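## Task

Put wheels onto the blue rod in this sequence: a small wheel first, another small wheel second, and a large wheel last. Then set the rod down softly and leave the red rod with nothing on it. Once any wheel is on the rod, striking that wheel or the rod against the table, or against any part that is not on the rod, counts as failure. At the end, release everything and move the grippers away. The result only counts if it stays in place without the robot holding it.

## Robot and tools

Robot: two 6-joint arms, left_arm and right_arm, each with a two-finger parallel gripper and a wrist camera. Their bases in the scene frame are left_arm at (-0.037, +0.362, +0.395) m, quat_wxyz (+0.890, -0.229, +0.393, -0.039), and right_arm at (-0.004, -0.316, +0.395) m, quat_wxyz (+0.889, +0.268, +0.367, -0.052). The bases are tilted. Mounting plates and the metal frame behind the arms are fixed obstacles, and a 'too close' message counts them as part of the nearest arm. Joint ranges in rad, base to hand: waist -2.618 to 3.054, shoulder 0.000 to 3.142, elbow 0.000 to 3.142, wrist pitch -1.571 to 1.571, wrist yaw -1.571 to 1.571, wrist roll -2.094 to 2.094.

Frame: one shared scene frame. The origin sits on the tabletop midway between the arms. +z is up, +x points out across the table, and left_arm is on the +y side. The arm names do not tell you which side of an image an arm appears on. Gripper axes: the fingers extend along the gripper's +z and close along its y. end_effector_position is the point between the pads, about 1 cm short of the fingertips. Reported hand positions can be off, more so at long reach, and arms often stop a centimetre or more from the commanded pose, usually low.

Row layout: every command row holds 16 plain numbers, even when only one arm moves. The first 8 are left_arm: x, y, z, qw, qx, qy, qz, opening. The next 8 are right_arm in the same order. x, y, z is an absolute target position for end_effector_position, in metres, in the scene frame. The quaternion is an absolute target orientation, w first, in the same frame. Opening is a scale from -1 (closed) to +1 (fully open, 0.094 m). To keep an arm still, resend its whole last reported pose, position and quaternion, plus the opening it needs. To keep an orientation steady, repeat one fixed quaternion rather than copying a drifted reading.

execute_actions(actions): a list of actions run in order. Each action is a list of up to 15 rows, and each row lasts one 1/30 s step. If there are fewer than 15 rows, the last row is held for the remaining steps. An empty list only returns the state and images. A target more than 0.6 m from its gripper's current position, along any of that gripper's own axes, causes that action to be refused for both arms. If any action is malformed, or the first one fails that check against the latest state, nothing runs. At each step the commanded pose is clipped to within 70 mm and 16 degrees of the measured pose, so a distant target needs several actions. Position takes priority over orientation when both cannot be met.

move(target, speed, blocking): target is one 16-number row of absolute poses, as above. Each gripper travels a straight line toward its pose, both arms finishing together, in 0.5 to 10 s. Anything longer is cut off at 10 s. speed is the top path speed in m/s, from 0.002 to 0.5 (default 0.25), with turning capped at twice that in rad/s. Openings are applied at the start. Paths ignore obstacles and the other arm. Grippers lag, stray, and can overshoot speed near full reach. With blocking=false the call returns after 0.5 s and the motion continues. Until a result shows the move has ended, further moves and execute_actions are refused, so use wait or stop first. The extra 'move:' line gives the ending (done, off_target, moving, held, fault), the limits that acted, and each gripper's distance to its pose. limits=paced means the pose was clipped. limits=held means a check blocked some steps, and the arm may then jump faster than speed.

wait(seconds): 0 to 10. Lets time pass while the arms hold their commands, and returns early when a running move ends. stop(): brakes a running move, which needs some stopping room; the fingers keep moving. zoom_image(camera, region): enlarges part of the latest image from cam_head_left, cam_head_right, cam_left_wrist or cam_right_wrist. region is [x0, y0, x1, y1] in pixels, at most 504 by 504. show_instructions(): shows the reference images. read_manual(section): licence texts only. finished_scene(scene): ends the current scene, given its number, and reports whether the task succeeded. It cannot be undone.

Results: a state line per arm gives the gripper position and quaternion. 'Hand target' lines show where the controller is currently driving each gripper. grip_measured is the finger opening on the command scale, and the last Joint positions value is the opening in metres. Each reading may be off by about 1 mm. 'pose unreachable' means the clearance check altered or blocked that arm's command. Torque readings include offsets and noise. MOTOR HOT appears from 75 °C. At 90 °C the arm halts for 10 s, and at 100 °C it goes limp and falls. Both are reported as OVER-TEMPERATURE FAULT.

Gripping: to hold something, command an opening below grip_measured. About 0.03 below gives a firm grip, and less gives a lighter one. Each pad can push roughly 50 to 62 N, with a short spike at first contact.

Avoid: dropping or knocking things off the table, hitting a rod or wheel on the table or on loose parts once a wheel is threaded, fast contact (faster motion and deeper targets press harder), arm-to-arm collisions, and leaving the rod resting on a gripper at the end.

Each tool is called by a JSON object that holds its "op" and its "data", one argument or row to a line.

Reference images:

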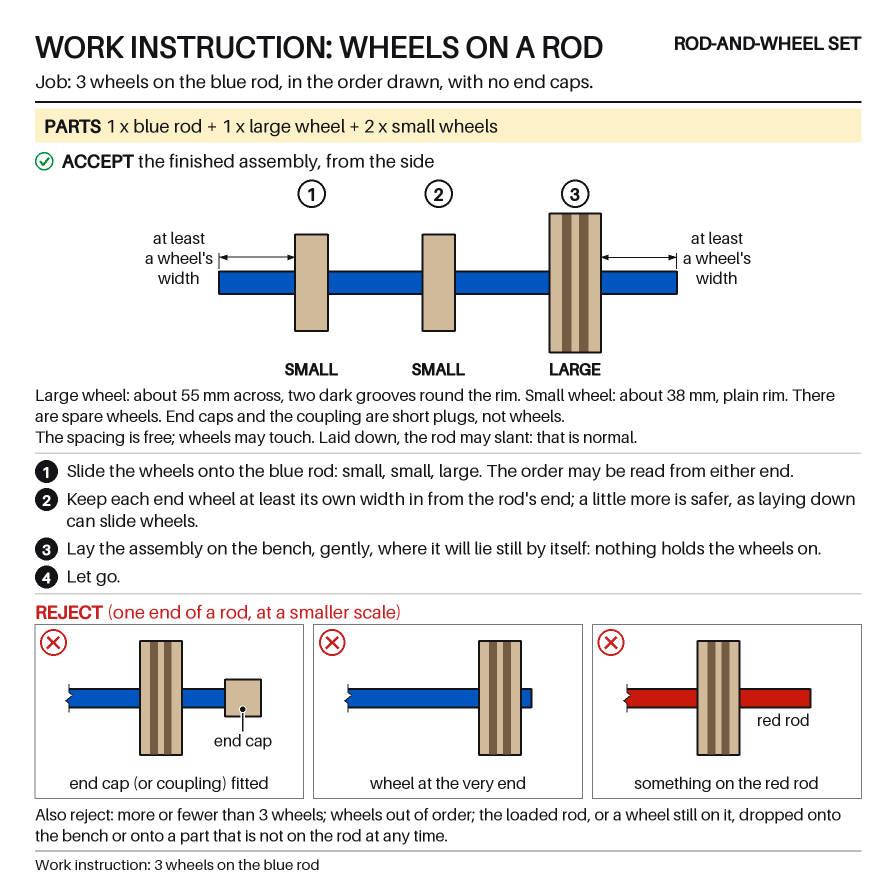

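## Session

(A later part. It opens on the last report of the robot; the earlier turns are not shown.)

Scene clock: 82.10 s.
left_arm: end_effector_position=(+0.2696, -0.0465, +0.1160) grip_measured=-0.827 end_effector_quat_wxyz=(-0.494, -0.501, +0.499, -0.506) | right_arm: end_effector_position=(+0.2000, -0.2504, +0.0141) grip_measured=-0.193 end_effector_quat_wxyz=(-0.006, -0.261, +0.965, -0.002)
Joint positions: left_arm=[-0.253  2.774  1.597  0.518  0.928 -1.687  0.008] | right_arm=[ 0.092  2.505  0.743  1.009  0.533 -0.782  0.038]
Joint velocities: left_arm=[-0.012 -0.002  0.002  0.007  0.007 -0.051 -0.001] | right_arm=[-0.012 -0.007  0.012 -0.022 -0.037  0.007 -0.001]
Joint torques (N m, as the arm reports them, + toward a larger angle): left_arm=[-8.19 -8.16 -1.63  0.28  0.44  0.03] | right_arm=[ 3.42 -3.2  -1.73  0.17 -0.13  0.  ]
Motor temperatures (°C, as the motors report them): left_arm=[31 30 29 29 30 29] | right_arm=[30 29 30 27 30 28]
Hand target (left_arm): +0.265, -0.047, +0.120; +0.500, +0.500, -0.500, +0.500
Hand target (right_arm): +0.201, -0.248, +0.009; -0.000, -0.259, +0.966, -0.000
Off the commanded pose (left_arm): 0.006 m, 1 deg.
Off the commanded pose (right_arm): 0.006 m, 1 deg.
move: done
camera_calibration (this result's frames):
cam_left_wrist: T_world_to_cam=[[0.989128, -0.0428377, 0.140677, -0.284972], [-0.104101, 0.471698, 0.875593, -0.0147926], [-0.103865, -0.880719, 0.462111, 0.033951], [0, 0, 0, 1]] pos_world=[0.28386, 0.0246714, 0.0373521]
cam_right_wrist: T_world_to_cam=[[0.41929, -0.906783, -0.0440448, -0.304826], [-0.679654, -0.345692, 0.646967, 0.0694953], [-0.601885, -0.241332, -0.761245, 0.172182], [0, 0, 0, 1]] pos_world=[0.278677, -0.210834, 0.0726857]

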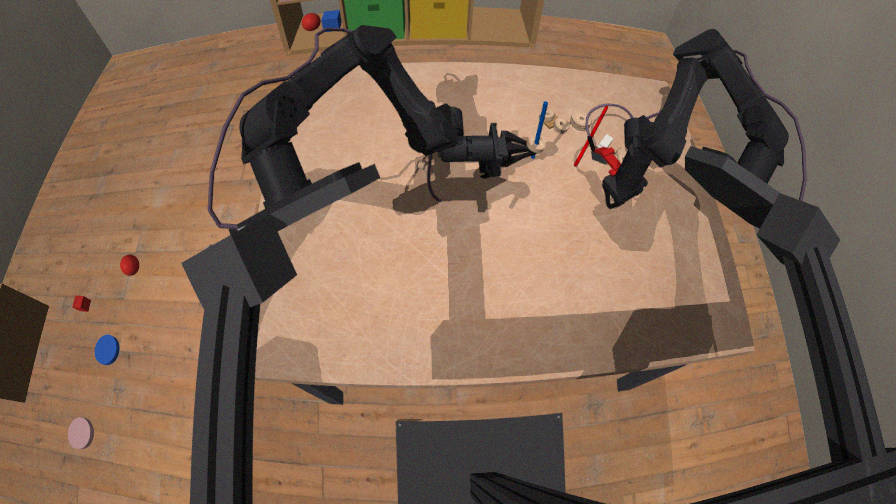

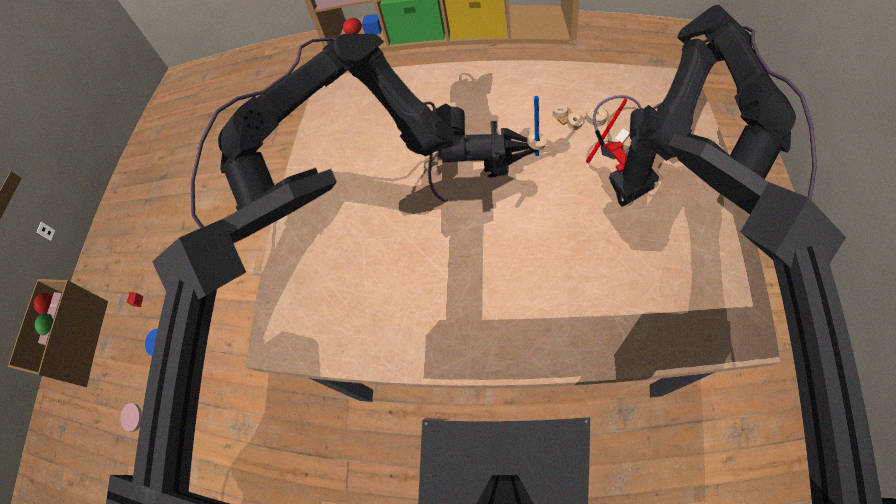

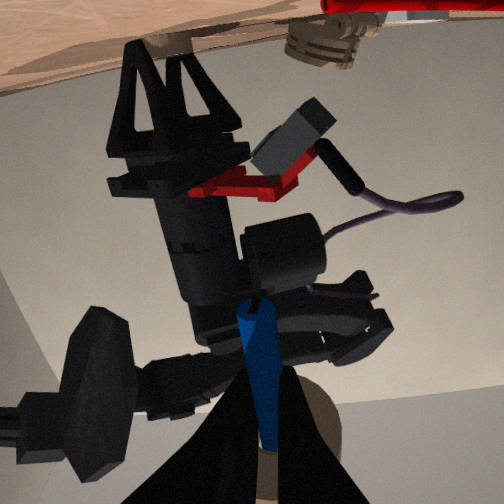

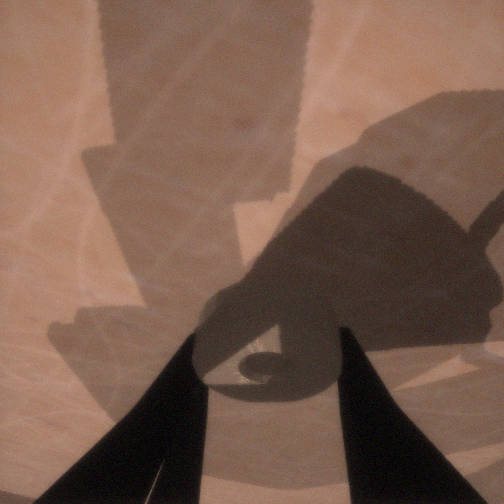

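Good; hole at the same pixel as before. Go to the rod.

{"op": "move", "data": {
  "target": [0.265,-0.047,0.12,0.5,0.5,-0.5,0.5,-1, 0.22,-0.20,0.15,0,0.1,0.995,0,-0.3]
}}

{"op": "move", "data": {
  "target": [0.265,-0.047,0.12,0.5,0.5,-0.5,0.5,-1, 0.25,-0.10,0.31,0,0.383,0.924,0,-0.3]
}}

{"op": "move", "data": {
  "target": [0.265,-0.047,0.12,0.5,0.5,-0.5,0.5,-1, 0.254,-0.03,0.32,0,0.383,0.924,0,-0.3],
  "speed": 0.1
}}

Scene clock: 84.50 s.
left_arm: end_effector_position=(+0.2696, -0.0465, +0.1160) grip_measured=-0.827 end_effector_quat_wxyz=(-0.494, -0.501, +0.499, -0.506) | right_arm: end_effector_position=(+0.2125, -0.2049, +0.1433) grip_measured=-0.193 end_effector_quat_wxyz=(-0.006, +0.098, +0.995, -0.002)
Joint positions: left_arm=[-0.253  2.774  1.597  0.518  0.928 -1.687  0.008] | right_arm=[0.518 2.133 0.55  0.562 0.803 0.365 0.038]
Joint velocities: left_arm=[-0.012 -0.012 -0.017 -0.022  0.007 -0.066  0.   ] | right_arm=[ 0.002 -0.007  0.007 -0.022 -0.051  0.007 -0.001]
Joint torques (N m, as the arm reports them, + toward a larger angle): left_arm=[-8.16 -8.17 -1.65  0.28  0.45  0.01] | right_arm=[ 6.05 -5.73 -0.21 -0.28  0.12  0.09]
Motor temperatures (°C, as the motors report them): left_arm=[31 30 29 29 30 29] | right_arm=[30 29 30 27 30 28]
Hand target (left_arm): +0.265, -0.047, +0.120; +0.500, +0.500, -0.500, +0.500
Hand target (right_arm): +0.219, -0.203, +0.148; +0.002, +0.099, +0.995, -0.002
Off the commanded pose (left_arm): 0.006 m, 1 deg.
Off the commanded pose (right_arm): 0.011 m, 1 deg.
move: off_target (right_arm)
camera_calibration (this result's frames):
cam_left_wrist: T_world_to_cam=[[0.989128, -0.0428377, 0.140677, -0.284972], [-0.104101, 0.471698, 0.875593, -0.0147926], [-0.103865, -0.880719, 0.462111, 0.033951], [0, 0, 0, 1]] pos_world=[0.28386, 0.0246714, 0.0373521]
cam_right_wrist: T_world_to_cam=[[-0.286597, -0.957222, -0.0398468, -0.124039], [-0.738387, 0.194194, 0.645812, 0.133328], [-0.610447, 0.21451, -0.762456, 0.384437], [0, 0, 0, 1]] pos_world=[0.297577, -0.22709, 0.20207]

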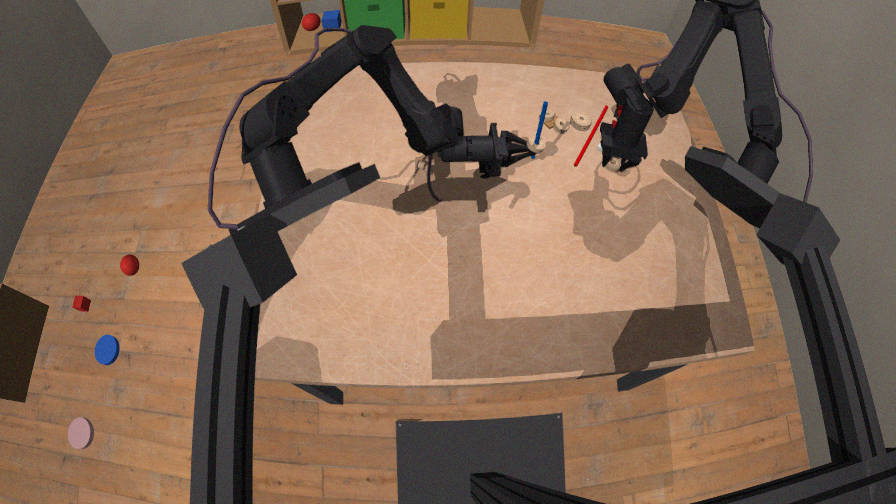

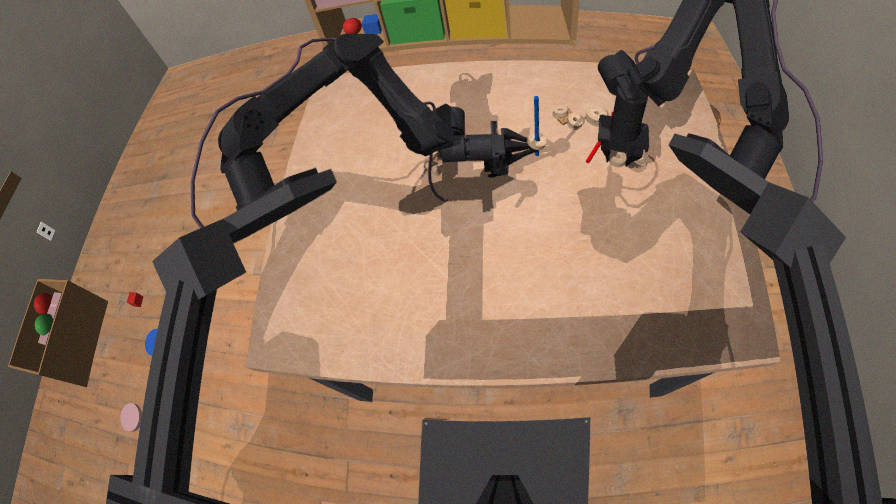

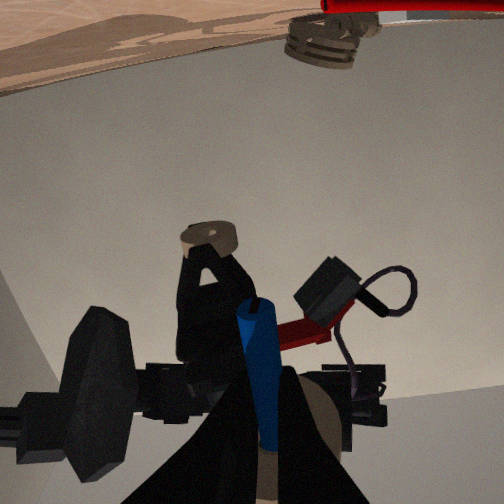

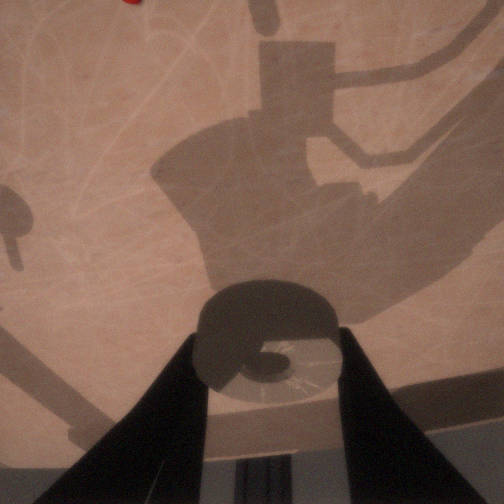

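Scene clock: 86.50 s.
left_arm: end_effector_position=(+0.2696, -0.0465, +0.1160) grip_measured=-0.827 end_effector_quat_wxyz=(-0.494, -0.501, +0.499, -0.506) | right_arm: end_effector_position=(+0.2503, -0.1051, +0.3028) grip_measured=-0.193 end_effector_quat_wxyz=(+0.001, +0.389, +0.921, -0.001)
Joint positions: left_arm=[-0.253  2.774  1.597  0.518  0.928 -1.687  0.008] | right_arm=[ 1.099  2.11   1.103 -0.704  0.94   1.854  0.038]
Joint velocities: left_arm=[ 0.012 -0.022  0.002 -0.095 -0.037  0.007 -0.   ] | right_arm=[ 0.002 -0.002 -0.012 -0.051 -0.051  0.066  0.001]
Joint torques (N m, as the arm reports them, + toward a larger angle): left_arm=[-8.17 -8.18 -1.59  0.29  0.44  0.01] | right_arm=[ 7.73 -3.93  5.47 -0.36  0.02  0.07]
Motor temperatures (°C, as the motors report them): left_arm=[31 30 29 29 30 29] | right_arm=[30 29 30 27 30 28]
Hand target (left_arm): +0.265, -0.047, +0.120; +0.500, +0.500, -0.500, +0.500
Hand target (right_arm): +0.250, -0.101, +0.308; +0.004, +0.382, +0.924, +0.000
Off the commanded pose (left_arm): 0.006 m, 1 deg.
Off the commanded pose (right_arm): 0.009 m, 1 deg.
move: done
camera_calibration (this result's frames):
cam_left_wrist: T_world_to_cam=[[0.989128, -0.0428377, 0.140677, -0.284972], [-0.104101, 0.471698, 0.875593, -0.0147926], [-0.103865, -0.880719, 0.462111, 0.033951], [0, 0, 0, 1]] pos_world=[0.28386, 0.0246714, 0.0373521]
cam_right_wrist: T_world_to_cam=[[-0.778648, -0.625782, -0.0458698, 0.148459], [-0.506548, 0.583778, 0.634517, 0.0252267], [-0.370292, 0.517301, -0.771546, 0.482228], [0, 0, 0, 1]] pos_world=[0.306941, -0.17128, 0.362864]

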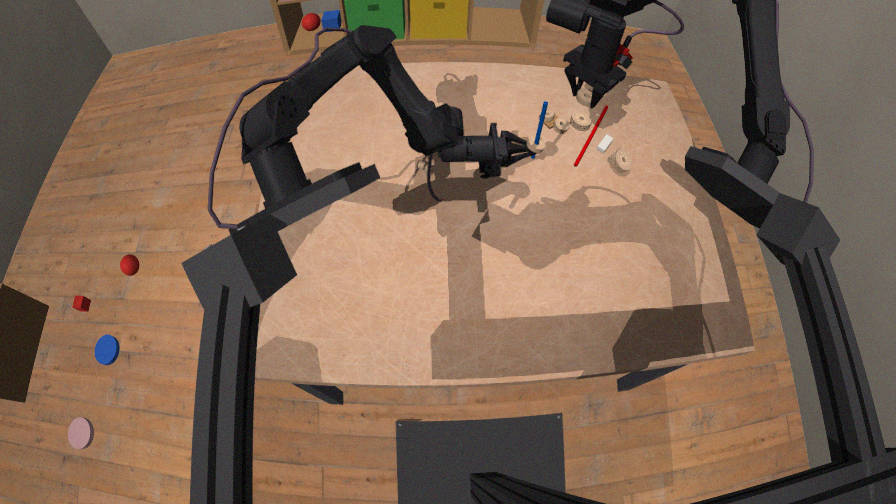

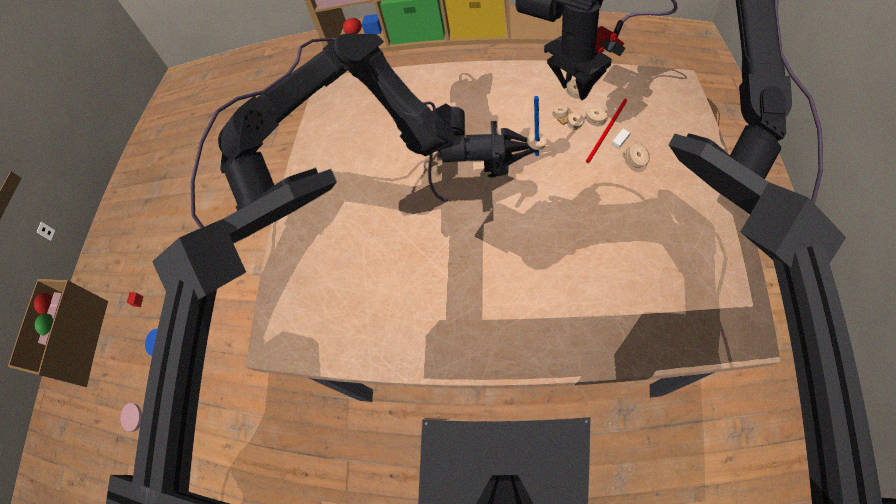

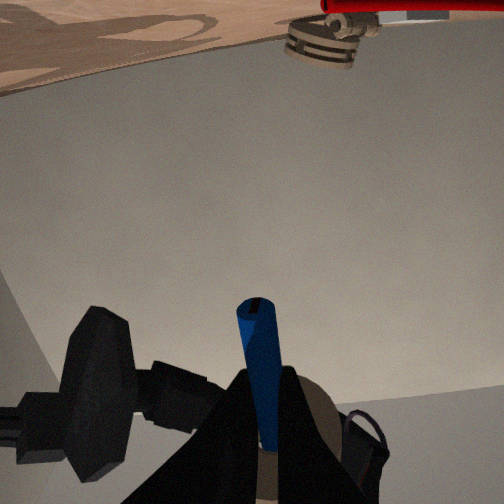

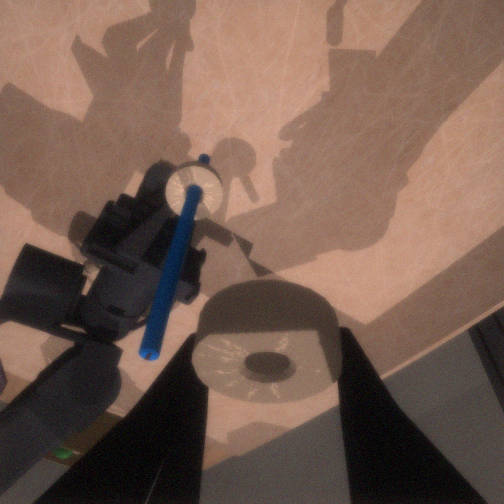

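Scene clock: 87.80 s.
left_arm: end_effector_position=(+0.2696, -0.0465, +0.1160) grip_measured=-0.827 end_effector_quat_wxyz=(-0.494, -0.501, +0.499, -0.506) | right_arm: end_effector_position=(+0.2566, -0.0364, +0.3115) grip_measured=-0.193 end_effector_quat_wxyz=(-0.001, +0.392, +0.920, -0.005)
Joint positions: left_arm=[-0.253  2.774  1.597  0.518  0.928 -1.687  0.008] | right_arm=[ 1.16   2.375  1.452 -0.884  0.925  1.972  0.038]
Joint velocities: left_arm=[ 0.007  0.002 -0.007  0.007  0.081 -0.095  0.001] | right_arm=[-0.002 -0.022 -0.007  0.007 -0.037 -0.007 -0.001]
Joint torques (N m, as the arm reports them, + toward a larger angle): left_arm=[-8.17 -8.14 -1.61  0.3   0.45  0.01] | right_arm=[ 9.55 -4.88  5.75 -0.37 -0.04  0.08]
Motor temperatures (°C, as the motors report them): left_arm=[31 30 29 29 30 29] | right_arm=[30 29 31 27 30 28]
Hand target (left_arm): +0.265, -0.047, +0.120; +0.500, +0.500, -0.500, +0.500
Hand target (right_arm): +0.253, -0.030, +0.320; +0.001, +0.383, +0.924, +0.001
Off the commanded pose (left_arm): 0.006 m, 1 deg.
Off the commanded pose (right_arm): 0.011 m, 1 deg.
move: off_target (right_arm)
camera_calibration (this result's frames):
cam_left_wrist: T_world_to_cam=[[0.989128, -0.0428377, 0.140677, -0.284972], [-0.104101, 0.471698, 0.875593, -0.0147926], [-0.103865, -0.880719, 0.462111, 0.033951], [0, 0, 0, 1]] pos_world=[0.28386, 0.0246714, 0.0373521]
cam_right_wrist: T_world_to_cam=[[-0.782961, -0.620996, -0.0365533, 0.195195], [-0.498191, 0.590769, 0.634663, -0.0191666], [-0.372529, 0.515127, -0.771924, 0.456311], [0, 0, 0, 1]] pos_world=[0.31327, -0.10252, 0.371537]

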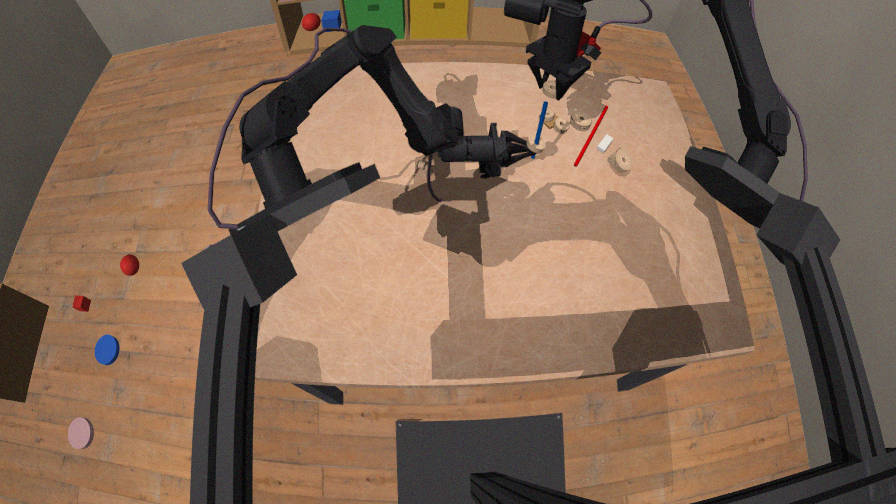

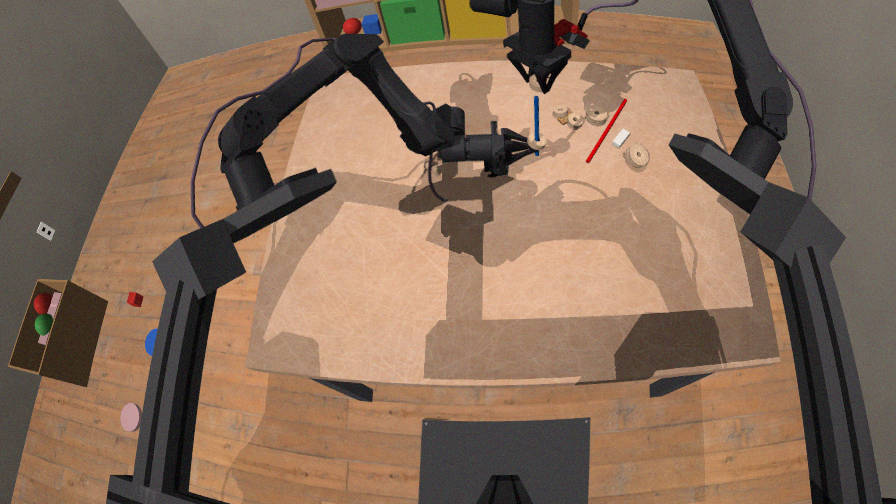

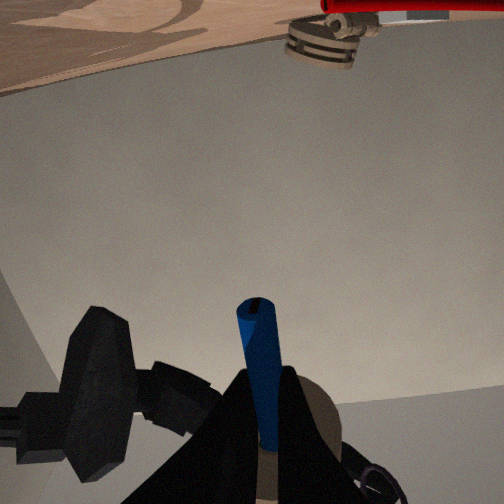

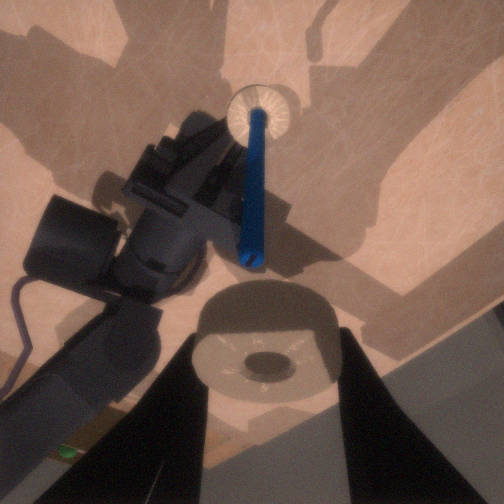

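{"op": "move", "data": {
  "target": [0.265,-0.047,0.12,0.5,0.5,-0.5,0.5,-1, 0.2535,-0.0285,0.283,0,0.383,0.924,0,-0.3],
  "speed": 0.03
}}

Scene clock: 89.47 s.
left_arm: end_effector_position=(+0.2696, -0.0465, +0.1160) grip_measured=-0.827 end_effector_quat_wxyz=(-0.494, -0.501, +0.499, -0.506) | right_arm: end_effector_position=(+0.2597, -0.0297, +0.2846) grip_measured=-0.193 end_effector_quat_wxyz=(-0.006, +0.393, +0.919, +0.000)
Joint positions: left_arm=[-0.253  2.774  1.597  0.518  0.928 -1.687  0.008] | right_arm=[ 1.102  2.4    1.428 -0.742  0.925  1.866  0.038]
Joint velocities: left_arm=[ 0.002  0.002 -0.017  0.022 -0.022 -0.022  0.001] | right_arm=[-0.007 -0.017 -0.012 -0.022 -0.007 -0.037 -0.001]
Joint torques (N m, as the arm reports them, + toward a larger angle): left_arm=[-8.16 -8.18 -1.61  0.28  0.45  0.02] | right_arm=[ 8.86 -5.22  2.47 -0.01  0.09 -0.01]
Motor temperatures (°C, as the motors report them): left_arm=[31 30 29 29 30 29] | right_arm=[30 29 31 27 30 28]
Hand target (left_arm): +0.265, -0.047, +0.120; +0.500, +0.500, -0.500, +0.500
Hand target (right_arm): +0.253, -0.029, +0.283; -0.000, +0.383, +0.924, -0.000
Off the commanded pose (left_arm): 0.006 m, 1 deg.
Off the commanded pose (right_arm): 0.007 m, 1 deg.
move: done
camera_calibration (this result's frames):
cam_left_wrist: T_world_to_cam=[[0.989128, -0.0428377, 0.140677, -0.284972], [-0.104101, 0.471698, 0.875593, -0.0147926], [-0.103865, -0.880719, 0.462111, 0.033951], [0, 0, 0, 1]] pos_world=[0.28386, 0.0246714, 0.0373521]
cam_right_wrist: T_world_to_cam=[[-0.784447, -0.618841, -0.0409766, 0.202484], [-0.49357, 0.582914, 0.645446, -0.00898458], [-0.375542, 0.526543, -0.762706, 0.431726], [0, 0, 0, 1]] pos_world=[0.316535, -0.0967794, 0.343376]

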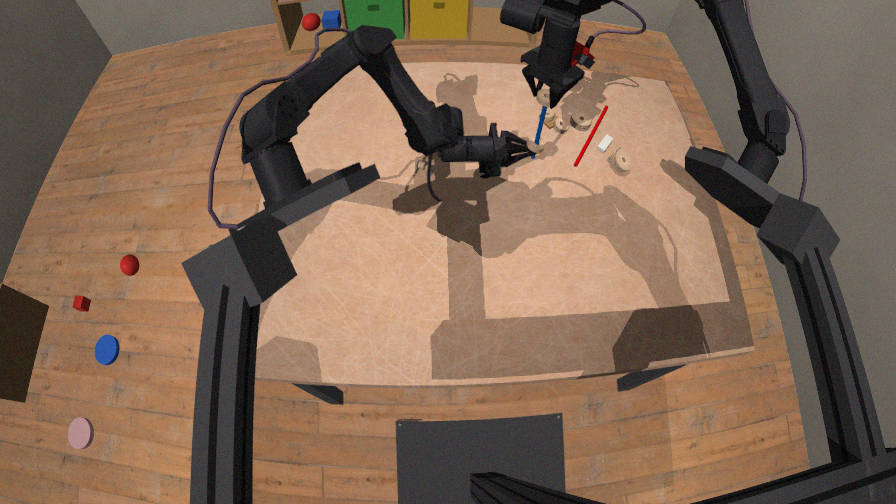

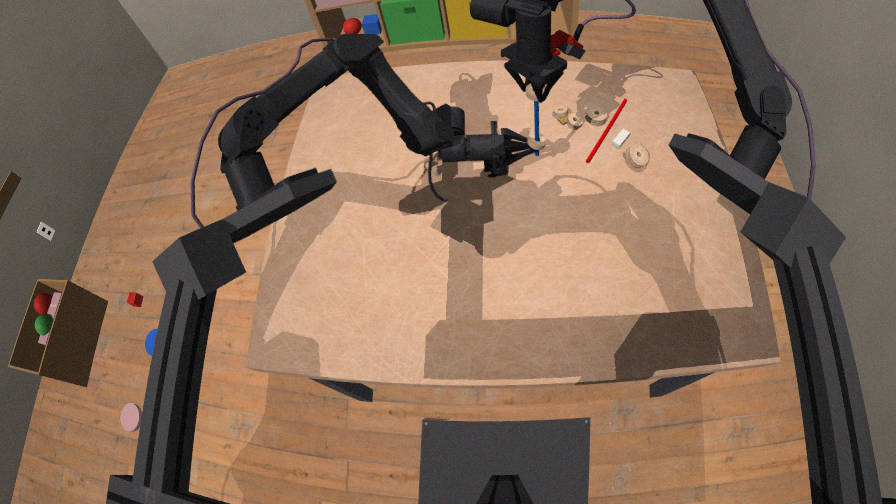

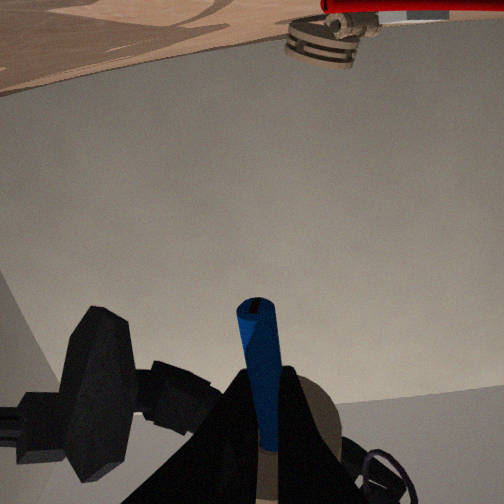

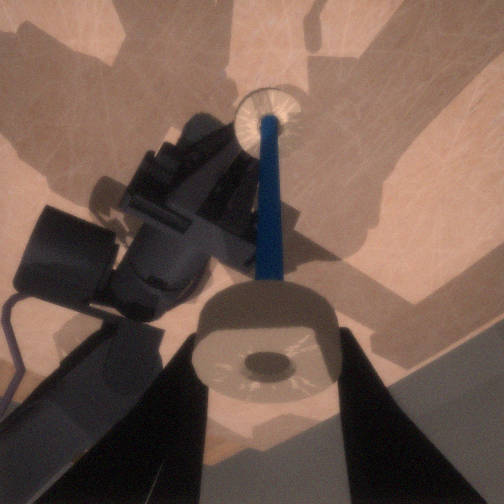

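{"op": "move", "data": {
  "target": [0.265,-0.047,0.12,0.5,0.5,-0.5,0.5,-1, 0.253,-0.029,0.268,0,0.383,0.924,0,-0.3],
  "speed": 0.02
}}

Scene clock: 90.90 s.
left_arm: end_effector_position=(+0.2696, -0.0465, +0.1158) grip_measured=-0.827 end_effector_quat_wxyz=(-0.494, -0.501, +0.499, -0.506) | right_arm: end_effector_position=(+0.2582, -0.0300, +0.2688) grip_measured=-0.193 end_effector_quat_wxyz=(-0.008, +0.392, +0.920, -0.000)
Joint positions: left_arm=[-0.253  2.774  1.597  0.518  0.928 -1.687  0.008] | right_arm=[ 1.07   2.41   1.399 -0.663  0.925  1.813  0.038]
Joint velocities: left_arm=[-0.012  0.017 -0.022  0.037 -0.081  0.037 -0.001] | right_arm=[ 0.002  0.007 -0.012  0.007  0.051 -0.066 -0.001]
Joint torques (N m, as the arm reports them, + toward a larger angle): left_arm=[-8.19 -8.16 -1.57  0.31  0.44  0.04] | right_arm=[ 8.8  -5.32  2.37  0.    0.12 -0.01]
Motor temperatures (°C, as the motors report them): left_arm=[31 30 29 29 30 29] | right_arm=[30 29 31 27 30 28]
Hand target (left_arm): +0.265, -0.047, +0.120; +0.500, +0.500, -0.500, +0.500
Hand target (right_arm): +0.253, -0.029, +0.268; -0.000, +0.383, +0.924, -0.000
Off the commanded pose (left_arm): 0.006 m, 1 deg.
Off the commanded pose (right_arm): 0.005 m, 1 deg.
move: done
camera_calibration (this result's frames):
cam_left_wrist: T_world_to_cam=[[0.989134, -0.0428485, 0.140634, -0.284967], [-0.104137, 0.471026, 0.875951, -0.0147357], [-0.103775, -0.881078, 0.461445, 0.0340514], [0, 0, 0, 1]] pos_world=[0.283869, 0.0247324, 0.0372709]
cam_right_wrist: T_world_to_cam=[[-0.783374, -0.620349, -0.0386261, 0.199498], [-0.492196, 0.581192, 0.648042, -0.000432394], [-0.379563, 0.526671, -0.760624, 0.419724], [0, 0, 0, 1]] pos_world=[0.31538, -0.0970469, 0.327238]

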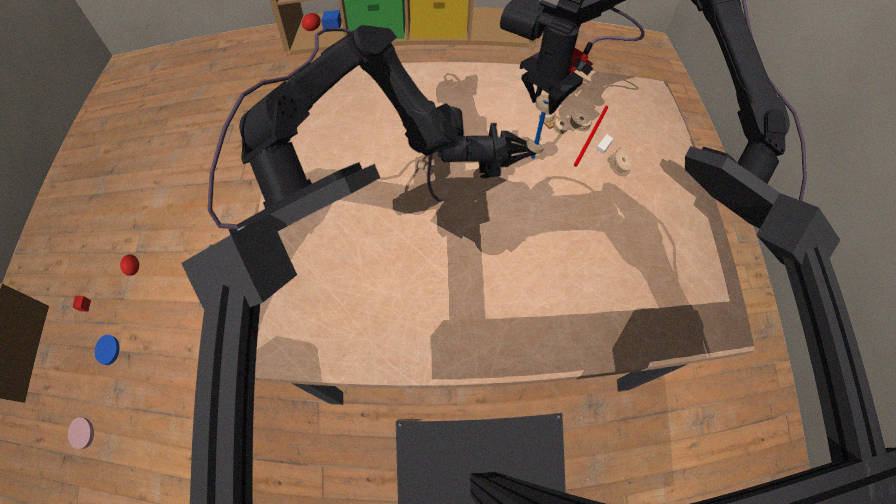

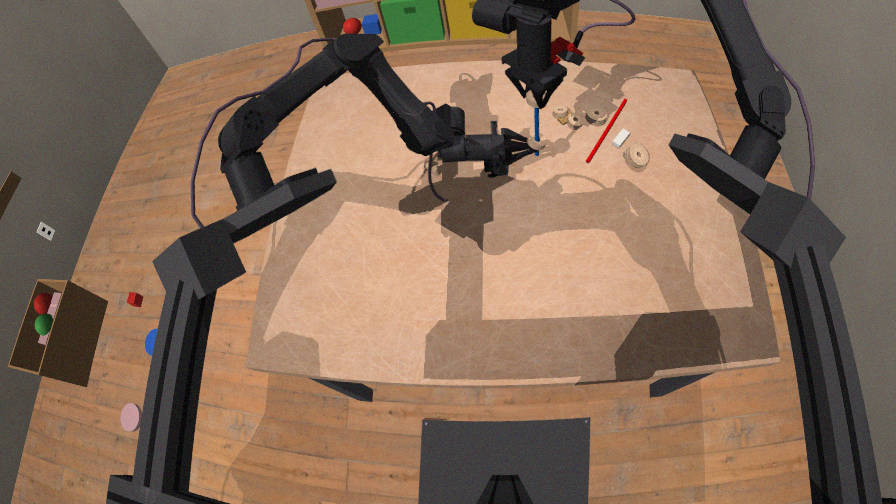

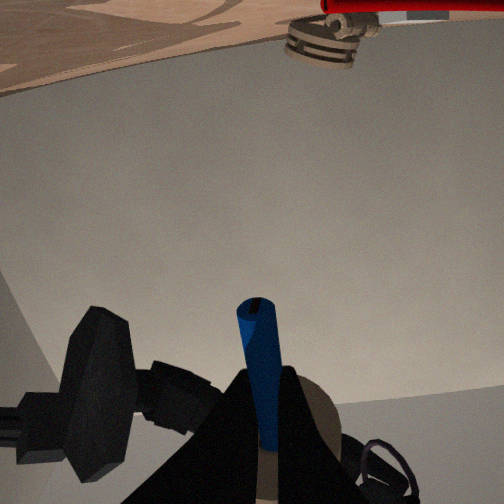

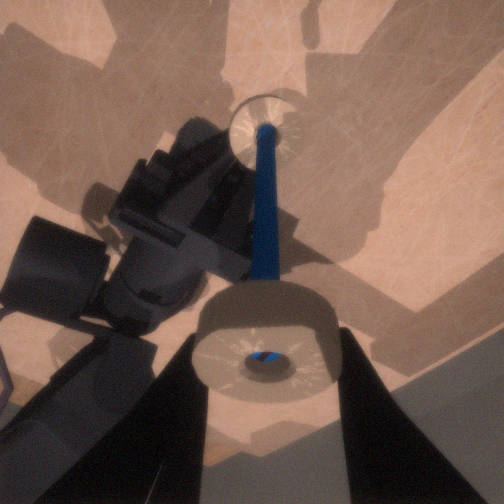

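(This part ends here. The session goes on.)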